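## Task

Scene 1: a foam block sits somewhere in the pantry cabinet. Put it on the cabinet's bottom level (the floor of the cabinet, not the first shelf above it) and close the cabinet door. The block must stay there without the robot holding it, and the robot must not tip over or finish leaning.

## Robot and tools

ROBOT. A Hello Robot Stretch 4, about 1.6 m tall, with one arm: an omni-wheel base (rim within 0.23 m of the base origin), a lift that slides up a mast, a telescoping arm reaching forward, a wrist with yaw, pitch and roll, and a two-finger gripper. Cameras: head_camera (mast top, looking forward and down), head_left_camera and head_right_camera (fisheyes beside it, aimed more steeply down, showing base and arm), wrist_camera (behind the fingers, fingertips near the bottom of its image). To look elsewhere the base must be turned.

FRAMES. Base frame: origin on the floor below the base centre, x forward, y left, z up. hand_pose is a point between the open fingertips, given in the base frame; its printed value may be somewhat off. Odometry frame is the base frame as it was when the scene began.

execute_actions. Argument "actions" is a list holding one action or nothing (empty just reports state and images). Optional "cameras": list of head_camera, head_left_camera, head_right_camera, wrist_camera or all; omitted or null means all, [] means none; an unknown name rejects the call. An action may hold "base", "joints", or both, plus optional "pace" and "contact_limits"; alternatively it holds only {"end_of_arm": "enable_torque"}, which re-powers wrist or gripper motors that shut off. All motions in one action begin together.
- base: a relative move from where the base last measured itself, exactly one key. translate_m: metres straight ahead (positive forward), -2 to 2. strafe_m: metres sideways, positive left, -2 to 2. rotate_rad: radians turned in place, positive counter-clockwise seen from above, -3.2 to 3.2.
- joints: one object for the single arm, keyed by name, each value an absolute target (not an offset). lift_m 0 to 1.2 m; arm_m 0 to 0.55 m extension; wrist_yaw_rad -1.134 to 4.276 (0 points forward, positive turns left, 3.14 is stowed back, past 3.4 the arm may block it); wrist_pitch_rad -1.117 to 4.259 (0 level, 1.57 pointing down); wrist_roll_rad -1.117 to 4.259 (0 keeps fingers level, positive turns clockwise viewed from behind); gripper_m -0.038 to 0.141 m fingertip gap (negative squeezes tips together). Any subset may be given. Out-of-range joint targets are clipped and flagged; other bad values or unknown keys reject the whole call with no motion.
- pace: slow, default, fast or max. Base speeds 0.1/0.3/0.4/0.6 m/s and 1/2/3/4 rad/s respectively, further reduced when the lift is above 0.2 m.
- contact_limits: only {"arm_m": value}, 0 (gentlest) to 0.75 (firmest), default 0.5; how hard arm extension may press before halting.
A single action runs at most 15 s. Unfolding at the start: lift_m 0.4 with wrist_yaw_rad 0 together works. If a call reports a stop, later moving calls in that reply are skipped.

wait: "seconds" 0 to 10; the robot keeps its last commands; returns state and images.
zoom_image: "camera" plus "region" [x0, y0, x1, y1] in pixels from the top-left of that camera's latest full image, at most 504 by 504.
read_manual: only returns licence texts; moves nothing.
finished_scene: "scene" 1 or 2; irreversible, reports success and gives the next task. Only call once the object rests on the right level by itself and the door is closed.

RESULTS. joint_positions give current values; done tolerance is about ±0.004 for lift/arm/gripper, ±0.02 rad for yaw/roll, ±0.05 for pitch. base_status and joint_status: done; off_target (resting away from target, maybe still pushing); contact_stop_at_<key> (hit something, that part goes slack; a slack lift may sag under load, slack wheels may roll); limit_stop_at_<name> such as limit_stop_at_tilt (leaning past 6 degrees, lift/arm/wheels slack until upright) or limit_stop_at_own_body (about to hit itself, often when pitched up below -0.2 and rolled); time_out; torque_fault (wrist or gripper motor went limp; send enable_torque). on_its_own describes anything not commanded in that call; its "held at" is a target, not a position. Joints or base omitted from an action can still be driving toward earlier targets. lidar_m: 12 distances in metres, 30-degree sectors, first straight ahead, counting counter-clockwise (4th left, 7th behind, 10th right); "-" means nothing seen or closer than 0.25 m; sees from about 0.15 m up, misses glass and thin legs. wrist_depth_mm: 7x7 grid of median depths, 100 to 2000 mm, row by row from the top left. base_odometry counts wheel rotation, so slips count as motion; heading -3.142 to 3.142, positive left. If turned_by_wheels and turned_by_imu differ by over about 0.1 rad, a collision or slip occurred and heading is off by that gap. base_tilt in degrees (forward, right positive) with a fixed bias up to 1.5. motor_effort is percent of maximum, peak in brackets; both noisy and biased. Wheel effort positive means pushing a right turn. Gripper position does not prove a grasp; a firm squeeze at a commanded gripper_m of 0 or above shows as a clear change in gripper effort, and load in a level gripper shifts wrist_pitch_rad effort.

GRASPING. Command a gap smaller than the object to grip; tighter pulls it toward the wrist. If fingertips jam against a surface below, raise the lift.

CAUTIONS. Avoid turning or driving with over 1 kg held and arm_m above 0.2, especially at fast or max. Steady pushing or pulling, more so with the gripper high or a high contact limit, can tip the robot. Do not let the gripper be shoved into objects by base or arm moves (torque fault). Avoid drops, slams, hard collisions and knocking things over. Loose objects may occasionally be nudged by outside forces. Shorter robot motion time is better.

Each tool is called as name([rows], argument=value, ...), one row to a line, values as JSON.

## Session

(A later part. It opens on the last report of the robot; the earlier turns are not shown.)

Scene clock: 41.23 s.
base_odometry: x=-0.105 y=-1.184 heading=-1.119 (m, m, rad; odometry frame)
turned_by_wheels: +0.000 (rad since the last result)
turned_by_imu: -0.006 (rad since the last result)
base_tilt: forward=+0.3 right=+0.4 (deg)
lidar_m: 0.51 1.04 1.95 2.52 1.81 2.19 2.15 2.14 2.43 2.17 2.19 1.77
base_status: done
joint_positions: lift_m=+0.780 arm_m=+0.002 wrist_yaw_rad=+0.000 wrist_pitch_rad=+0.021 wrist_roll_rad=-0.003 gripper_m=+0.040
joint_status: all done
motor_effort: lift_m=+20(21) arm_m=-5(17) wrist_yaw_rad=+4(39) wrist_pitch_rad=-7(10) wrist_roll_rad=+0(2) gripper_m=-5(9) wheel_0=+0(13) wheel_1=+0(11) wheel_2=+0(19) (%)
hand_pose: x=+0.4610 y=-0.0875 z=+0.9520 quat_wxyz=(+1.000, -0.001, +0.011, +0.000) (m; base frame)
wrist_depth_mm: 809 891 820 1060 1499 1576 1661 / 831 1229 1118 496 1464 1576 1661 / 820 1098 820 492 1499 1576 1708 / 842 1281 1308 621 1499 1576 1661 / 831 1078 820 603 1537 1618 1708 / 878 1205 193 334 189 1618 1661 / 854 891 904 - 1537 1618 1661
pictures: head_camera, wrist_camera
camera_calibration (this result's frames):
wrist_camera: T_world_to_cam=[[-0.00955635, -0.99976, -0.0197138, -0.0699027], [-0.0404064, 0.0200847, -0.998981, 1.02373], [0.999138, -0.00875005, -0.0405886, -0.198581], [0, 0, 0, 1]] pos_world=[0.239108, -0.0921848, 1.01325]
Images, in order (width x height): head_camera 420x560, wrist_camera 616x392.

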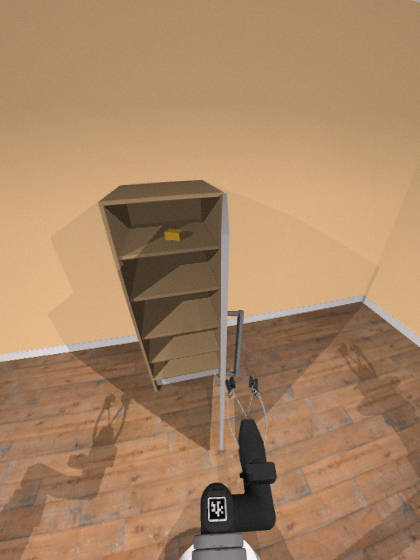

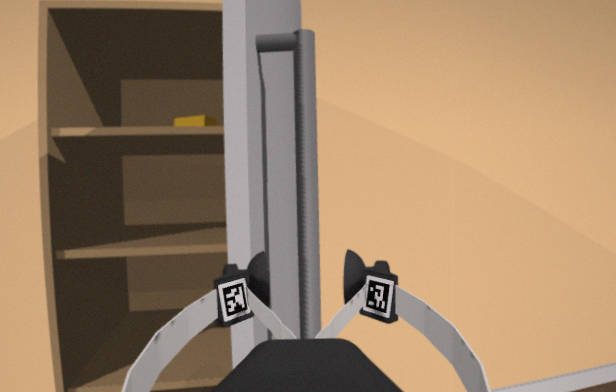

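execute_actions([
  {"base": {"strafe_m": 0.36}, "joints": {"lift_m": 1.07, "wrist_yaw_rad": -0.34, "wrist_pitch_rad": 0.25, "gripper_m": 0.14}, "pace": "fast"},
], cameras=["head_camera", "wrist_camera"])

Scene clock: 45.07 s.
base_odometry: x=+0.218 y=-1.027 heading=-1.119 (m, m, rad; odometry frame)
turned_by_wheels: +0.000 (rad since the last result)
turned_by_imu: +0.002 (rad since the last result)
base_tilt: forward=+0.2 right=+0.6 (deg)
lidar_m: 0.96 1.54 1.86 2.21 1.47 1.74 2.19 2.21 2.70 2.54 2.55 0.65
base_status: done
joint_positions: lift_m=+1.070 arm_m=+0.002 wrist_yaw_rad=-0.340 wrist_pitch_rad=+0.252 wrist_roll_rad=-0.003 gripper_m=+0.140
joint_status: all done
motor_effort: lift_m=+22(23) arm_m=-5(5) wrist_yaw_rad=+1(4) wrist_pitch_rad=-7(9) wrist_roll_rad=-1(1) gripper_m=+0(5) wheel_0=+1(10) wheel_1=+0(4) wheel_2=+1(1) (%)
hand_pose: x=+0.4069 y=-0.1755 z=+1.1760 quat_wxyz=(+0.978, +0.020, +0.124, -0.168) (m; base frame)
wrist_depth_mm: 1042 946 1060 1397 492 - - / 1078 1182 1281 878 508 - - / 1078 1160 1138 904 521 - - / 1138 1229 1336 960 535 - - / 1160 1025 1025 991 549 - - / 1205 732 1160 960 492 512 - / 1229 1025 1078 - 539 1808 1863
pictures: head_camera, wrist_camera
camera_calibration (this result's frames):
wrist_camera: T_world_to_cam=[[-0.345885, -0.938121, -0.0170879, -0.00941294], [-0.245976, 0.108236, -0.963214, 1.30414], [0.905461, -0.328958, -0.268193, 0.113399], [0, 0, 0, 1]] pos_world=[0.214854, -0.112682, 1.28642]
Images, in order (width x height): head_camera 420x560, wrist_camera 616x392.

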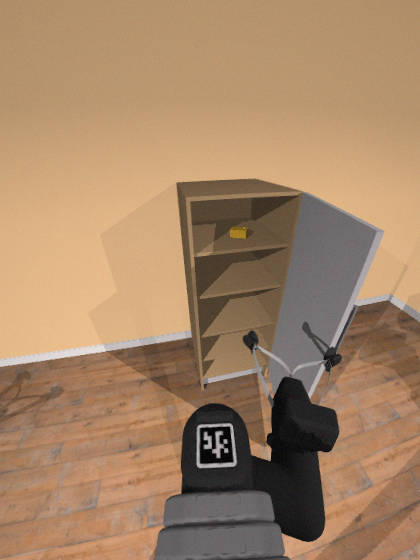

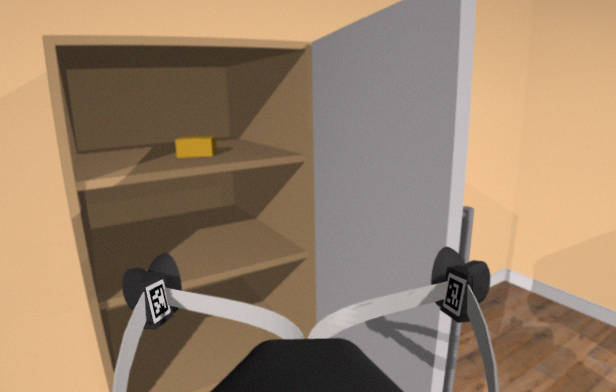

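zoom_image(camera="head_camera", region=[170, 180, 310, 280])

zoom_image(camera="wrist_camera", region=[120, 100, 280, 200])

Region (170, 180, 310, 280) of head_camera's 420x560 image, scaled by 3.600, with more detail than that image has; it fills the top 360 rows of this view, and the rest is white.

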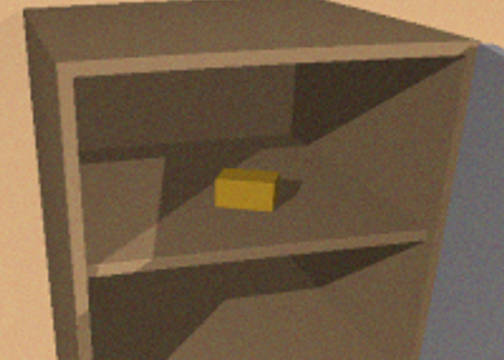

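Region (120, 100, 280, 200) of wrist_camera's 616x392 image, scaled by 3.150; it fills the top 315 rows of this view, and the rest is white.

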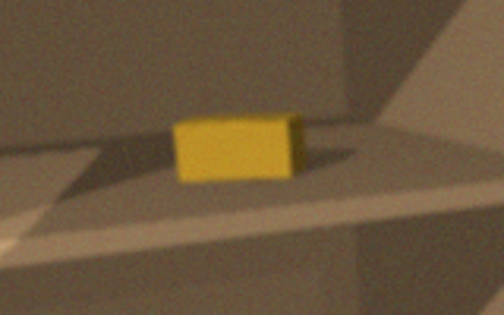

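execute_actions([
  {"base": {"translate_m": 0.42}, "joints": {"arm_m": 0.25}, "pace": "fast"},
], cameras=["head_camera", "wrist_camera"])

Scene clock: 48.07 s.
base_odometry: x=+0.402 y=-1.404 heading=-1.118 (m, m, rad; odometry frame)
turned_by_wheels: +0.000 (rad since the last result)
turned_by_imu: +0.001 (rad since the last result)
base_tilt: forward=+0.3 right=+0.6 (deg)
lidar_m: 0.55 1.12 1.37 2.26 1.72 1.86 2.62 2.64 2.74 0.41 0.39 0.58
base_status: done
joint_positions: lift_m=+1.070 arm_m=+0.249 wrist_yaw_rad=-0.340 wrist_pitch_rad=+0.252 wrist_roll_rad=-0.003 gripper_m=+0.140
joint_status: all done
motor_effort: lift_m=+22(22) arm_m=+5(5) wrist_yaw_rad=+2(3) wrist_pitch_rad=-7(8) wrist_roll_rad=+1(0) gripper_m=-1(2) wheel_0=+0(5) wheel_1=+1(9) wheel_2=+0(9) (%)
hand_pose: x=+0.6543 y=-0.1755 z=+1.1760 quat_wxyz=(+0.978, +0.020, +0.124, -0.168) (m; base frame)
wrist_depth_mm: 504 549 597 580 462 359 309 / 544 597 668 654 477 373 314 / 559 621 699 683 496 382 322 / 559 580 564 559 488 394 330 / 368 366 334 336 357 349 329 / 265 241 242 266 239 279 347 / 211 209 220 - 488 404 353
pictures: head_camera, wrist_camera
camera_calibration (this result's frames):
wrist_camera: T_world_to_cam=[[-0.345956, -0.938095, -0.0170875, 0.076216], [-0.245976, 0.108257, -0.963211, 1.36502], [0.905434, -0.329025, -0.268201, -0.110662], [0, 0, 0, 1]] pos_world=[0.462326, -0.112686, 1.28642]
Images, in order (width x height): head_camera 420x560, wrist_camera 616x392.

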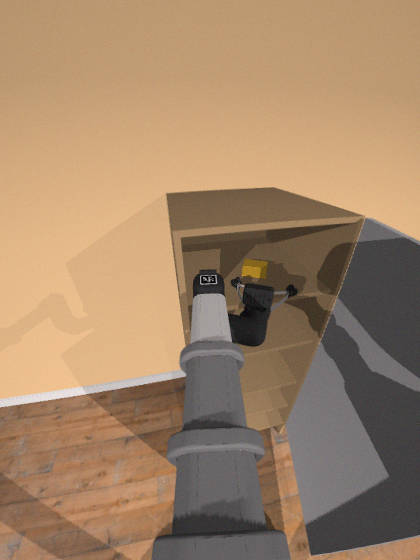

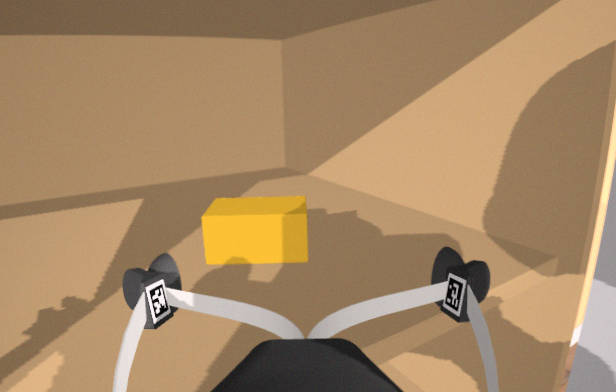

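execute_actions([
  {"joints": {"arm_m": 0.396, "lift_m": 1.058}, "contact_limits": {"arm_m": 0.2}},
], cameras=["head_camera", "wrist_camera"])

Scene clock: 50.03 s.
base_odometry: x=+0.402 y=-1.404 heading=-1.118 (m, m, rad; odometry frame)
turned_by_wheels: +0.000 (rad since the last result)
turned_by_imu: +0.001 (rad since the last result)
base_tilt: forward=+0.4 right=+0.5 (deg)
lidar_m: 0.57 1.12 1.36 2.28 1.71 1.82 2.62 2.65 2.72 0.40 0.41 0.57
base_status: not commanded
joint_positions: lift_m=+1.058 arm_m=+0.395 wrist_yaw_rad=-0.340 wrist_pitch_rad=+0.252 wrist_roll_rad=-0.003 gripper_m=+0.140
joint_status: all done
motor_effort: lift_m=+15(20) arm_m=+5(4) wrist_yaw_rad=+2(2) wrist_pitch_rad=-7(8) wrist_roll_rad=+0(0) gripper_m=+1(1) wheel_0=+0(0) wheel_1=+1(1) wheel_2=+0(1) (%)
contact_limits: arm_m 0.2
hand_pose: x=+0.8003 y=-0.1756 z=+1.1645 quat_wxyz=(+0.978, +0.020, +0.124, -0.168) (m; base frame)
wrist_depth_mm: 418 459 512 549 430 334 286 / 424 473 530 574 442 343 293 / 439 484 549 597 455 353 298 / 449 477 521 512 455 364 304 / 336 336 312 220 304 320 297 / 244 221 192 192 193 213 233 / 195 191 198 - 198 188 192
pictures: head_camera, wrist_camera
camera_calibration (this result's frames):
wrist_camera: T_world_to_cam=[[-0.345992, -0.938082, -0.0170871, 0.126534], [-0.246007, 0.108279, -0.963201, 1.38992], [0.905412, -0.329056, -0.268239, -0.245818], [0, 0, 0, 1]] pos_world=[0.608276, -0.112688, 1.275]
Images, in order (width x height): head_camera 420x560, wrist_camera 616x392.

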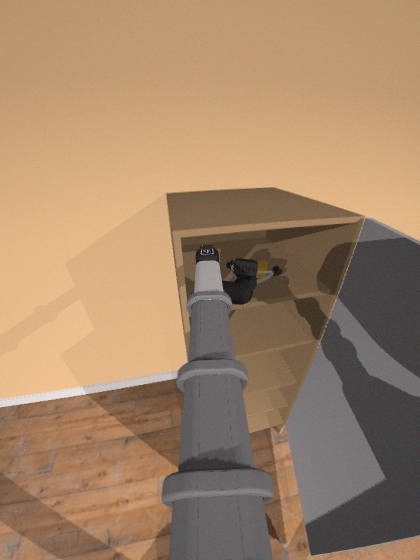

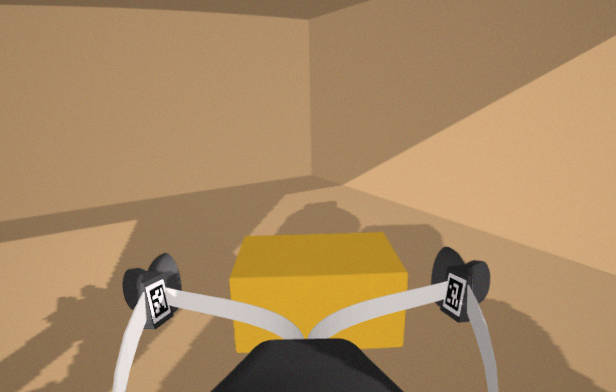

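execute_actions([
  {"joints": {"gripper_m": 0.05}},
], cameras=["wrist_camera"])

Scene clock: 52.07 s.
base_odometry: x=+0.402 y=-1.404 heading=-1.118 (m, m, rad; odometry frame)
turned_by_wheels: +0.000 (rad since the last result)
turned_by_imu: +0.001 (rad since the last result)
base_tilt: forward=+0.4 right=+0.4 (deg)
lidar_m: 0.54 1.13 1.40 2.28 1.72 1.84 2.63 2.64 2.75 0.42 0.40 0.60
base_status: not commanded
joint_positions: lift_m=+1.058 arm_m=+0.395 wrist_yaw_rad=-0.340 wrist_pitch_rad=+0.252 wrist_roll_rad=-0.003 gripper_m=+0.050
joint_status: all done
motor_effort: lift_m=+15(15) arm_m=+5(5) wrist_yaw_rad=+2(2) wrist_pitch_rad=-7(7) wrist_roll_rad=+0(0) gripper_m=-15(14) wheel_0=+0(0) wheel_1=+2(1) wheel_2=+0(0) (%)
hand_pose: x=+0.8003 y=-0.1756 z=+1.1645 quat_wxyz=(+0.978, +0.020, +0.124, -0.168) (m; base frame)
wrist_depth_mm: 418 462 512 554 427 334 287 / 430 473 530 580 442 343 293 / 436 484 549 597 455 353 298 / 449 480 521 512 452 364 304 / 336 334 312 213 304 320 297 / 244 232 181 182 182 224 233 / 195 191 189 - 189 187 191
pictures: wrist_camera
camera_calibration (this result's frames):
wrist_camera: T_world_to_cam=[[-0.346, -0.938079, -0.0170861, 0.126537], [-0.246077, 0.108306, -0.96318, 1.38993], [0.905389, -0.329056, -0.268314, -0.245713], [0, 0, 0, 1]] pos_world=[0.608278, -0.112689, 1.27499]
Images, in order (width x height): wrist_camera 616x392.

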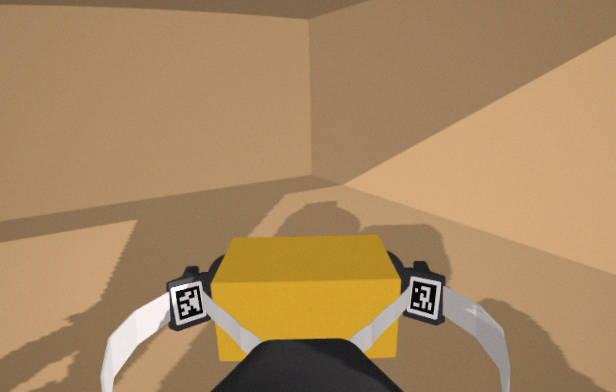

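execute_actions([
  {"joints": {"lift_m": 1.08, "arm_m": 0.11}, "pace": "fast"},
], cameras=["head_camera", "wrist_camera"])

Scene clock: 53.97 s.
base_odometry: x=+0.402 y=-1.404 heading=-1.118 (m, m, rad; odometry frame)
turned_by_wheels: +0.000 (rad since the last result)
turned_by_imu: +0.001 (rad since the last result)
base_tilt: forward=+0.3 right=+0.6 (deg)
lidar_m: 0.54 1.13 1.36 2.29 1.72 1.86 2.61 2.65 2.77 0.40 0.40 0.57
base_status: not commanded
joint_positions: lift_m=+1.080 arm_m=+0.111 wrist_yaw_rad=-0.340 wrist_pitch_rad=+0.253 wrist_roll_rad=-0.003 gripper_m=+0.050
joint_status: all done
motor_effort: lift_m=+22(24) arm_m=-5(6) wrist_yaw_rad=+2(1) wrist_pitch_rad=-10(8) wrist_roll_rad=-1(1) gripper_m=-17(15) wheel_0=+0(0) wheel_1=+1(1) wheel_2=+0(1) (%)
hand_pose: x=+0.5159 y=-0.1756 z=+1.1858 quat_wxyz=(+0.978, +0.020, +0.124, -0.168) (m; base frame)
wrist_depth_mm: 466 504 544 554 477 389 322 / 654 723 820 707 512 404 325 / 676 750 842 741 530 421 330 / 627 627 603 597 525 433 336 / 394 394 364 212 410 436 342 / 285 278 182 181 182 399 345 / 564 580 564 - 530 445 355
pictures: head_camera, wrist_camera
camera_calibration (this result's frames):
wrist_camera: T_world_to_cam=[[-0.346295, -0.93797, -0.0170798, 0.0286133], [-0.24646, 0.108529, -0.963057, 1.34054], [0.905173, -0.329292, -0.268755, 0.0180414], [0, 0, 0, 1]] pos_world=[0.323968, -0.112708, 1.29636]
Images, in order (width x height): head_camera 420x560, wrist_camera 616x392.

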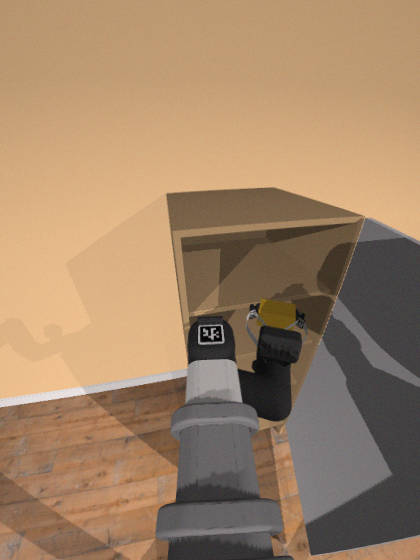

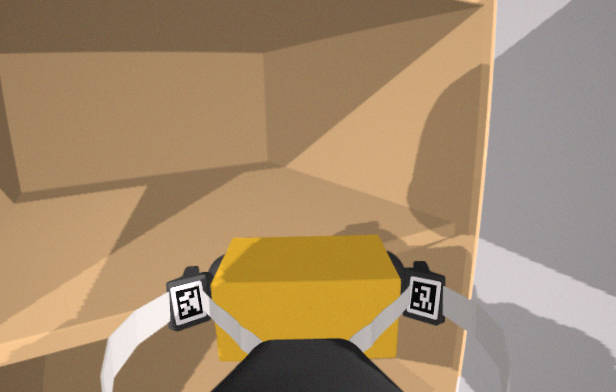

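execute_actions([
  {"joints": {"lift_m": 0.10}, "pace": "max"},
], cameras=["head_camera", "head_right_camera", "wrist_camera"])

Scene clock: 56.97 s.
base_odometry: x=+0.402 y=-1.404 heading=-1.118 (m, m, rad; odometry frame)
turned_by_wheels: +0.000 (rad since the last result)
turned_by_imu: +0.001 (rad since the last result)
base_tilt: forward=+0.3 right=+0.5 (deg)
lidar_m: 0.54 1.11 1.37 2.26 1.72 1.82 2.63 2.64 2.77 0.45 0.39 0.58
base_status: not commanded
joint_positions: lift_m=+0.100 arm_m=+0.111 wrist_yaw_rad=-0.340 wrist_pitch_rad=+0.253 wrist_roll_rad=-0.003 gripper_m=+0.050
joint_status: all done
motor_effort: lift_m=+16(19) arm_m=-5(5) wrist_yaw_rad=+2(3) wrist_pitch_rad=-8(8) wrist_roll_rad=+1(0) gripper_m=-14(14) wheel_0=+0(0) wheel_1=+1(2) wheel_2=-1(0) (%)
hand_pose: x=+0.5159 y=-0.1756 z=+0.2063 quat_wxyz=(+0.978, +0.020, +0.124, -0.168) (m; base frame)
wrist_depth_mm: 634 699 778 676 496 389 324 / 264 345 477 603 473 399 329 / 668 741 831 732 525 418 329 / 591 585 574 564 500 430 334 / 370 373 345 212 387 466 340 / 268 259 181 182 182 504 549 / 263 320 347 - 433 445 445
pictures: head_camera, head_right_camera, wrist_camera
camera_calibration (this result's frames):
wrist_camera: T_world_to_cam=[[-0.34621, -0.938002, -0.0170787, 0.0118565], [-0.246552, 0.108535, -0.963033, 0.397238], [0.90518, -0.329201, -0.268842, -0.245177], [0, 0, 0, 1]] pos_world=[0.323974, -0.112705, 0.316841]
Images, in order (width x height): head_camera 420x560, head_right_camera 420x672, wrist_camera 616x392.

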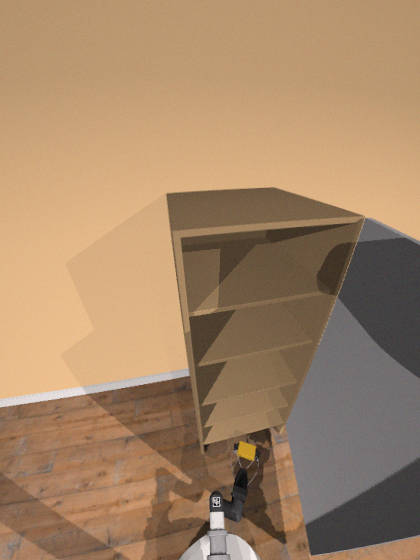

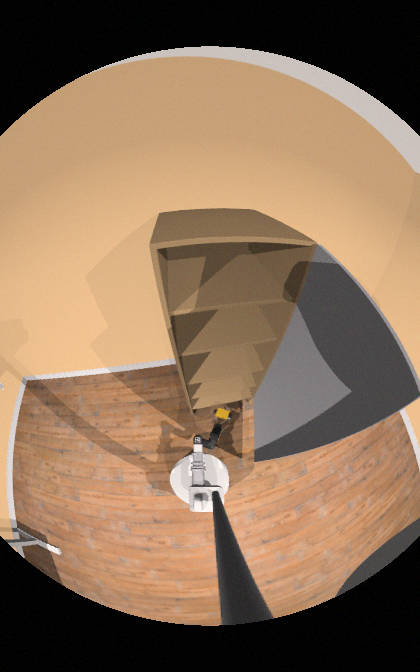

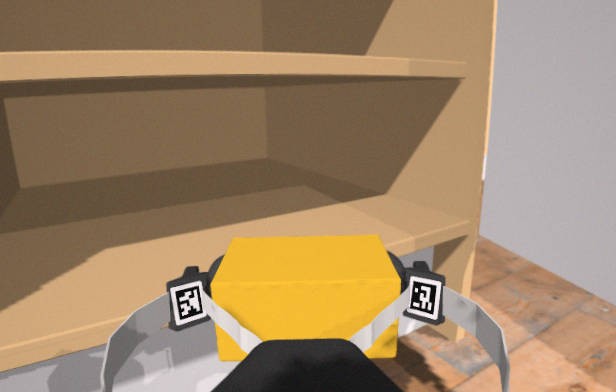

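execute_actions([
  {"joints": {"lift_m": 0.11, "arm_m": 0.31, "wrist_yaw_rad": 0.0}, "contact_limits": {"arm_m": 0.2}},
], cameras=["head_camera", "head_right_camera", "wrist_camera"])

Scene clock: 59.07 s.
base_odometry: x=+0.402 y=-1.404 heading=-1.118 (m, m, rad; odometry frame)
turned_by_wheels: +0.000 (rad since the last result)
turned_by_imu: +0.001 (rad since the last result)
base_tilt: forward=+0.4 right=+0.7 (deg)
lidar_m: 0.53 1.14 1.35 2.28 1.69 1.86 2.62 2.64 2.76 0.40 0.39 0.61
base_status: not commanded
joint_positions: lift_m=+0.110 arm_m=+0.309 wrist_yaw_rad=+0.000 wrist_pitch_rad=+0.252 wrist_roll_rad=-0.003 gripper_m=+0.050
joint_status: all done
motor_effort: lift_m=+22(23) arm_m=+5(4) wrist_yaw_rad=+2(8) wrist_pitch_rad=-7(9) wrist_roll_rad=-2(0) gripper_m=-13(16) wheel_0=+0(0) wheel_1=+1(2) wheel_2=+0(0) (%)
contact_limits: arm_m 0.2
hand_pose: x=+0.7594 y=-0.0874 z=+0.2159 quat_wxyz=(+0.992, -0.001, +0.126, +0.000) (m; base frame)
wrist_depth_mm: - - - - - - - / 268 439 549 574 433 459 399 / 307 539 569 597 627 535 415 / 301 500 574 603 580 521 421 / 294 394 364 212 355 375 366 / 270 272 181 182 182 262 273 / 228 224 216 - 213 219 223
pictures: head_camera, head_right_camera, wrist_camera
camera_calibration (this result's frames):
wrist_camera: T_world_to_cam=[[-0.0133817, -0.999765, -0.0170836, -0.0790974], [-0.268317, 0.0200488, -0.963122, 0.465745], [0.963238, -0.0083044, -0.268522, -0.450084], [0, 0, 0, 1]] pos_world=[0.557447, -0.0921541, 0.32636]
Images, in order (width x height): head_camera 420x560, head_right_camera 420x672, wrist_camera 616x392.

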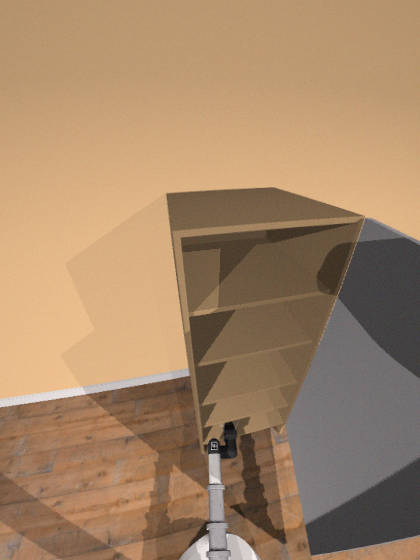

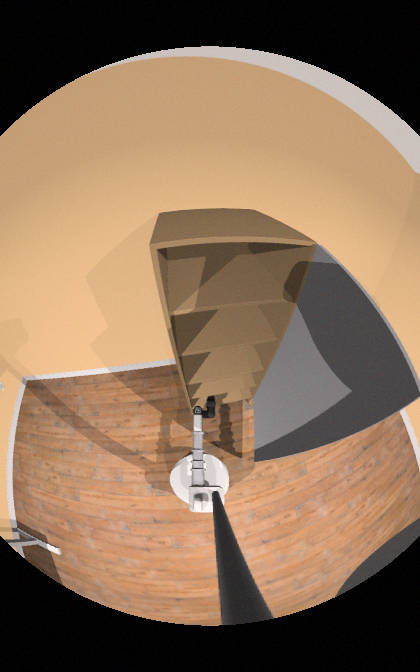

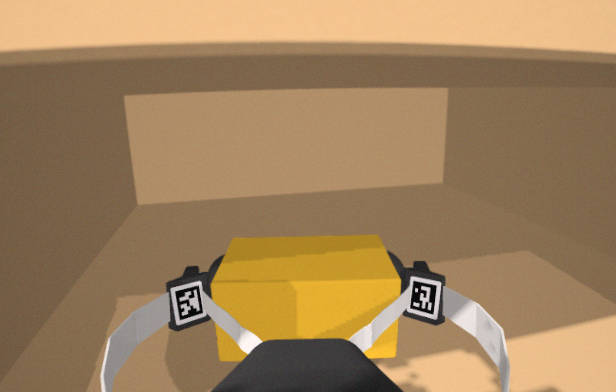

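execute_actions([
  {"joints": {"lift_m": 0.089, "gripper_m": 0.07}},
], cameras=[])

execute_actions([
  {"joints": {"gripper_m": 0.115}},
], cameras=["wrist_camera"])

Scene clock: 60.17 s.
base_odometry: x=+0.402 y=-1.404 heading=-1.118 (m, m, rad; odometry frame)
turned_by_wheels: +0.000 (rad since the last result)
turned_by_imu: +0.000 (rad since the last result)
base_tilt: forward=+0.4 right=+0.6 (deg)
lidar_m: 0.54 1.13 1.39 2.26 1.70 1.85 2.61 2.63 2.73 0.41 0.36 0.59
base_status: not commanded
joint_positions: lift_m=+0.089 arm_m=+0.309 wrist_yaw_rad=+0.000 wrist_pitch_rad=+0.252 wrist_roll_rad=-0.003 gripper_m=+0.070
joint_status: all done
motor_effort: lift_m=+15(20) arm_m=+5(5) wrist_yaw_rad=+1(2) wrist_pitch_rad=-7(8) wrist_roll_rad=+0(1) gripper_m=-9(15) wheel_0=+0(0) wheel_1=+1(1) wheel_2=+0(0) (%)
hand_pose: x=+0.7594 y=-0.0874 z=+0.1955 quat_wxyz=(+0.992, -0.001, +0.126, +0.000) (m; base frame)
wrist_depth_mm: 133 145 157 166 169 166 - / 289 445 549 569 597 504 399 / 307 539 564 597 627 539 413 / 303 480 530 517 508 488 410 / 294 342 317 216 230 325 319 / 248 249 187 190 187 237 236 / 198 195 196 - 195 189 194
pictures: none
No camera images: the call's "cameras" was empty. Leave "cameras" out to get every camera's image.

Scene clock: 61.50 s.
base_odometry: x=+0.402 y=-1.404 heading=-1.118 (m, m, rad; odometry frame)
turned_by_wheels: +0.000 (rad since the last result)
turned_by_imu: +0.000 (rad since the last result)
base_tilt: forward=+0.3 right=+0.5 (deg)
lidar_m: 0.54 1.13 1.36 2.29 1.73 1.83 2.61 2.64 2.75 0.44 0.39 0.57
base_status: not commanded
joint_positions: lift_m=+0.089 arm_m=+0.309 wrist_yaw_rad=+0.000 wrist_pitch_rad=+0.252 wrist_roll_rad=-0.003 gripper_m=+0.115
joint_status: all done
motor_effort: lift_m=+15(15) arm_m=+5(5) wrist_yaw_rad=+2(2) wrist_pitch_rad=-8(8) wrist_roll_rad=+0(0) gripper_m=-2(10) wheel_0=+0(0) wheel_1=+2(2) wheel_2=+0(0) (%)
hand_pose: x=+0.7594 y=-0.0874 z=+0.1955 quat_wxyz=(+0.992, -0.001, +0.126, +0.000) (m; base frame)
wrist_depth_mm: 132 145 156 164 167 165 - / 291 449 544 569 597 500 399 / 307 539 569 597 627 539 415 / 303 480 530 521 508 492 410 / 294 342 315 224 309 325 319 / 248 236 191 191 195 226 236 / 197 195 198 - 198 188 194
pictures: wrist_camera
camera_calibration (this result's frames):
wrist_camera: T_world_to_cam=[[-0.0133819, -0.999765, -0.0170834, -0.0794457], [-0.268329, 0.0200488, -0.963119, 0.446112], [0.963235, -0.00830437, -0.268534, -0.455557], [0, 0, 0, 1]] pos_world=[0.557449, -0.0921541, 0.305969]
Images, in order (width x height): wrist_camera 616x392.

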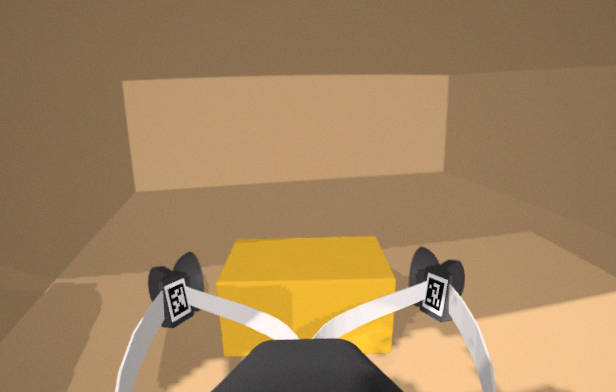

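execute_actions([
  {"base": {"translate_m": -0.50}, "joints": {"arm_m": 0.03}, "pace": "max"},
], cameras=["head_camera", "wrist_camera"])

Scene clock: 65.07 s.
base_odometry: x=+0.184 y=-0.954 heading=-1.118 (m, m, rad; odometry frame)
turned_by_wheels: +0.000 (rad since the last result)
turned_by_imu: +0.001 (rad since the last result)
base_tilt: forward=+0.5 right=+0.4 (deg)
lidar_m: 1.03 1.61 1.99 2.18 1.42 1.71 2.11 2.16 2.61 2.55 2.56 0.73
base_status: done
joint_positions: lift_m=+0.089 arm_m=+0.031 wrist_yaw_rad=+0.000 wrist_pitch_rad=+0.252 wrist_roll_rad=-0.003 gripper_m=+0.115
joint_status: all done
motor_effort: lift_m=+16(15) arm_m=-4(7) wrist_yaw_rad=+2(0) wrist_pitch_rad=-7(8) wrist_roll_rad=+0(1) gripper_m=-1(0) wheel_0=+1(8) wheel_1=+2(5) wheel_2=+0(11) (%)
hand_pose: x=+0.4810 y=-0.0875 z=+0.1955 quat_wxyz=(+0.992, -0.001, +0.126, +0.000) (m; base frame)
wrist_depth_mm: 1160 1205 1255 1308 1078 668 445 / 1182 1229 1255 1336 1060 676 449 / 1229 1308 1336 1008 991 683 455 / 1255 1255 991 891 946 931 459 / 778 778 778 759 750 741 715 / 559 530 512 564 500 512 535 / 449 442 466 - 452 427 430
pictures: head_camera, wrist_camera
camera_calibration (this result's frames):
wrist_camera: T_world_to_cam=[[-0.0136624, -0.999761, -0.0170859, -0.0831144], [-0.268148, 0.020125, -0.963168, 0.371355], [0.963281, -0.00857763, -0.268358, -0.187479], [0, 0, 0, 1]] pos_world=[0.279037, -0.0921761, 0.305946]
Images, in order (width x height): head_camera 420x560, wrist_camera 616x392.

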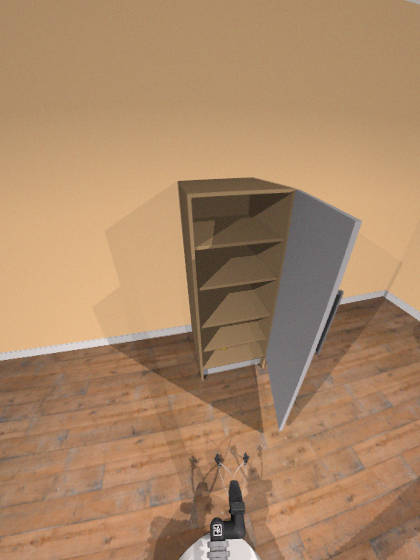

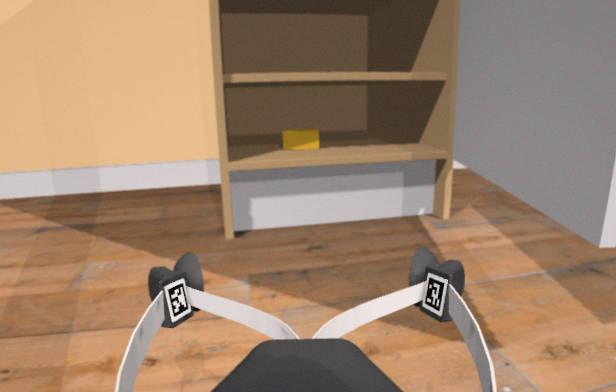

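execute_actions([
  {"base": {"strafe_m": -0.52}, "joints": {"wrist_yaw_rad": 0.5, "wrist_pitch_rad": 0.0, "gripper_m": 0.0, "lift_m": 0.18}, "pace": "max"},
], cameras=["head_camera", "wrist_camera"])

Scene clock: 67.43 s.
base_odometry: x=-0.284 y=-1.182 heading=-1.118 (m, m, rad; odometry frame)
turned_by_wheels: +0.000 (rad since the last result)
turned_by_imu: +0.000 (rad since the last result)
base_tilt: forward=+0.3 right=+0.6 (deg)
lidar_m: 0.60 1.15 2.10 2.71 1.93 2.26 2.00 2.03 2.27 2.04 2.05 1.90
base_status: done
joint_positions: lift_m=+0.180 arm_m=+0.031 wrist_yaw_rad=+0.500 wrist_pitch_rad=+0.002 wrist_roll_rad=-0.003 gripper_m=+0.000
joint_status: all done
motor_effort: lift_m=+21(25) arm_m=-4(4) wrist_yaw_rad=+2(10) wrist_pitch_rad=-8(11) wrist_roll_rad=+0(0) gripper_m=-4(2) wheel_0=-2(13) wheel_1=+0(12) wheel_2=+1(0) (%)
hand_pose: x=+0.4968 y=+0.0616 z=+0.3574 quat_wxyz=(+0.969, -0.002, +0.001, +0.247) (m; base frame)
wrist_depth_mm: 1921 1756 1118 389 549 1308 1229 / 1921 1756 1160 384 539 1308 1255 / 1921 1863 1182 384 539 1308 1229 / 1921 1808 1661 382 535 1308 1229 / 1983 1756 1618 379 530 1308 1255 / 1397 1397 182 193 184 1255 1229 / 931 904 904 - 535 854 878
pictures: head_camera, wrist_camera
camera_calibration (this result's frames):
wrist_camera: T_world_to_cam=[[0.471469, -0.881658, -0.019885, -0.178398], [-0.0284609, 0.00732486, -0.999568, 0.423242], [0.881423, 0.471832, -0.0216393, -0.235004], [0, 0, 0, 1]] pos_world=[0.303293, -0.0495042, 0.414426]
Images, in order (width x height): head_camera 420x560, wrist_camera 616x392.

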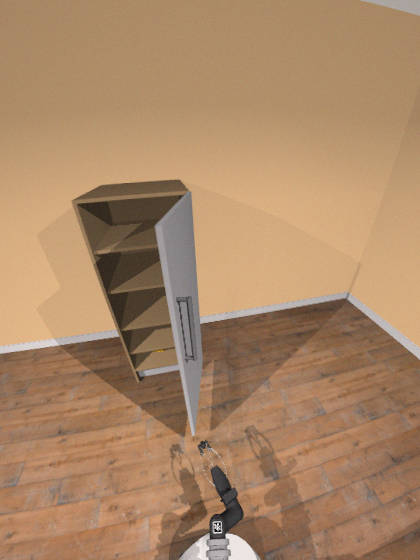

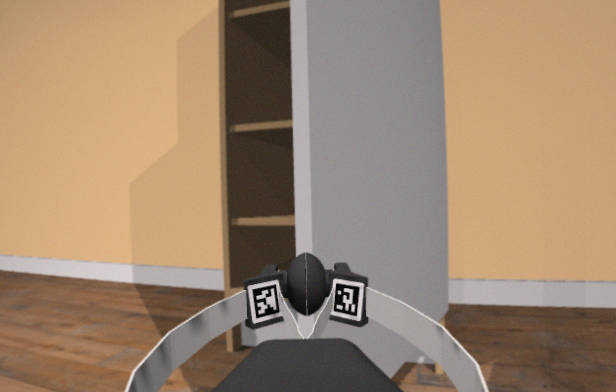

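execute_actions([
  {"base": {"translate_m": 0.2}, "joints": {"arm_m": 0.07}, "pace": "fast"},
], cameras=["head_camera", "wrist_camera"])

Scene clock: 69.33 s.
base_odometry: x=-0.197 y=-1.362 heading=-1.118 (m, m, rad; odometry frame)
turned_by_wheels: +0.000 (rad since the last result)
turned_by_imu: +0.001 (rad since the last result)
base_tilt: forward=+0.2 right=+0.6 (deg)
lidar_m: 0.42 0.41 1.86 2.73 2.01 2.36 2.24 2.23 2.24 1.99 2.03 1.68
base_status: done
joint_positions: lift_m=+0.180 arm_m=+0.069 wrist_yaw_rad=+0.500 wrist_pitch_rad=+0.002 wrist_roll_rad=-0.003 gripper_m=+0.000
joint_status: all done
motor_effort: lift_m=+21(21) arm_m=+5(6) wrist_yaw_rad=+2(2) wrist_pitch_rad=-7(8) wrist_roll_rad=+1(0) gripper_m=-5(4) wheel_0=+0(7) wheel_1=+1(7) wheel_2=+0(15) (%)
hand_pose: x=+0.5352 y=+0.0616 z=+0.3574 quat_wxyz=(+0.969, -0.002, +0.001, +0.247) (m; base frame)
wrist_depth_mm: 147 176 225 307 484 1078 1042 / 147 176 225 307 480 1078 1025 / 148 177 224 304 477 1098 1042 / 148 176 224 304 473 1118 1042 / 147 176 224 276 469 1098 1042 / 147 175 182 194 183 1078 1025 / 145 163 213 - 469 842 878
pictures: head_camera, wrist_camera
camera_calibration (this result's frames):
wrist_camera: T_world_to_cam=[[0.471486, -0.88165, -0.0198852, -0.196514], [-0.0284428, 0.00733432, -0.999569, 0.424331], [0.881415, 0.471848, -0.0216185, -0.26887], [0, 0, 0, 1]] pos_world=[0.341708, -0.0495029, 0.414427]
Images, in order (width x height): head_camera 420x560, wrist_camera 616x392.

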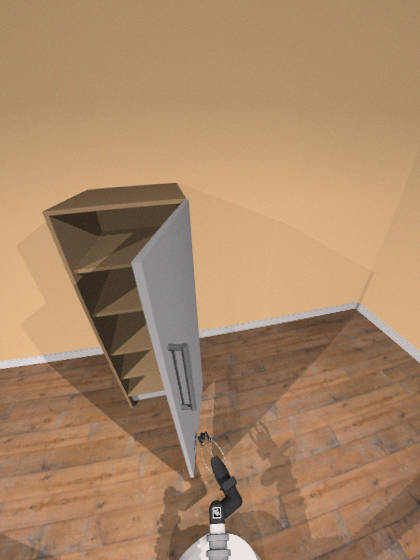

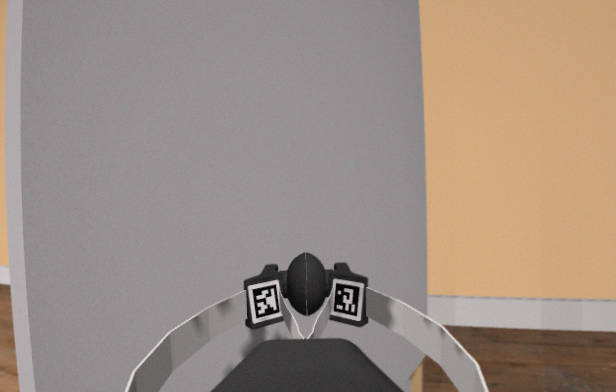

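execute_actions([
  {"base": {"strafe_m": 0.40}, "joints": {"arm_m": 0.33}, "contact_limits": {"arm_m": 0.3}},
], cameras=["head_camera", "wrist_camera"])

Scene clock: 72.13 s.
base_odometry: x=+0.163 y=-1.187 heading=-1.118 (m, m, rad; odometry frame)
turned_by_wheels: +0.000 (rad since the last result)
turned_by_imu: +0.001 (rad since the last result)
base_tilt: forward=+0.5 right=+0.5 (deg)
lidar_m: 0.77 1.43 1.77 2.33 1.65 1.89 2.31 2.28 2.66 2.38 2.40 0.93
base_status: done
joint_positions: lift_m=+0.180 arm_m=+0.329 wrist_yaw_rad=+0.500 wrist_pitch_rad=+0.002 wrist_roll_rad=-0.003 gripper_m=+0.000
joint_status: all done
motor_effort: lift_m=+21(21) arm_m=+5(10) wrist_yaw_rad=+2(32) wrist_pitch_rad=-8(7) wrist_roll_rad=-1(1) gripper_m=-6(5) wheel_0=+0(14) wheel_1=-1(6) wheel_2=-1(4) (%)
contact_limits: arm_m 0.3
hand_pose: x=+0.7951 y=+0.0616 z=+0.3574 quat_wxyz=(+0.969, -0.002, +0.001, +0.247) (m; base frame)
wrist_depth_mm: 1182 1078 310 287 267 250 238 / 1182 1078 312 289 268 251 238 / 1182 1078 314 289 270 252 239 / 1160 1098 314 289 271 253 242 / 1205 1078 314 286 272 253 241 / 1160 1078 183 193 183 253 242 / 931 904 314 - 270 249 242
pictures: head_camera, wrist_camera
camera_calibration (this result's frames):
wrist_camera: T_world_to_cam=[[0.4715, -0.881642, -0.0198858, -0.319087], [-0.0284013, 0.00735672, -0.99957, 0.431712], [0.881409, 0.471861, -0.0215711, -0.498015], [0, 0, 0, 1]] pos_world=[0.601666, -0.0495027, 0.414438]
Images, in order (width x height): head_camera 420x560, wrist_camera 616x392.

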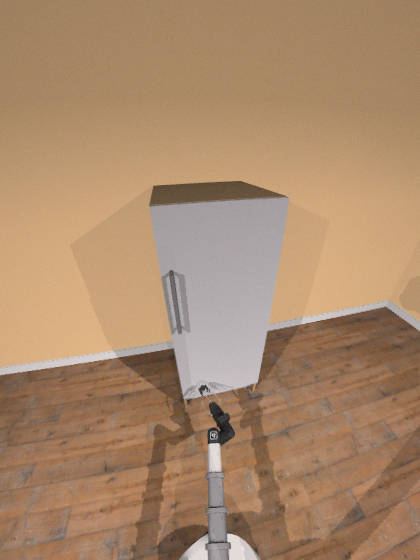

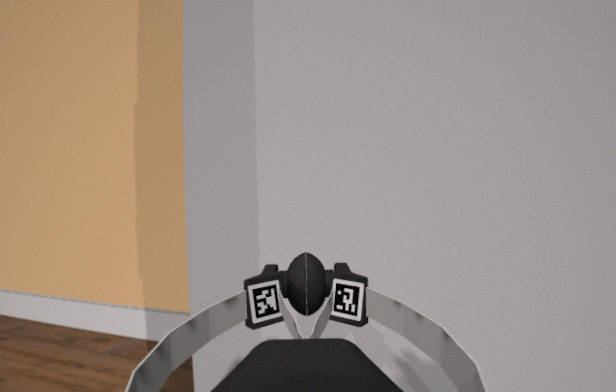

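zoom_image(camera="head_camera", region=[135, 170, 300, 240])

zoom_image(camera="head_camera", region=[160, 340, 280, 450])

Region (135, 170, 300, 240) of head_camera's 420x560 image, scaled by 3.055, with more detail than that image has; it fills the top 214 rows of this view, and the rest is white.

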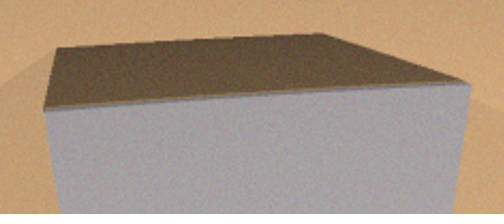

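Region (160, 340, 280, 450) of head_camera's 420x560 image, scaled by 4.200, with more detail than that image has; it fills the top 462 rows of this view, and the rest is white.

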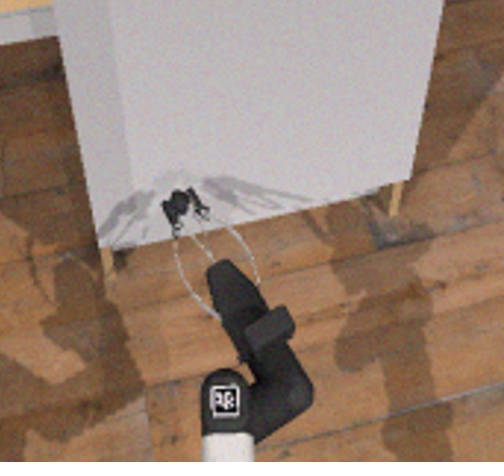

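finished_scene(scene=1)

The scene is finished: the task was done.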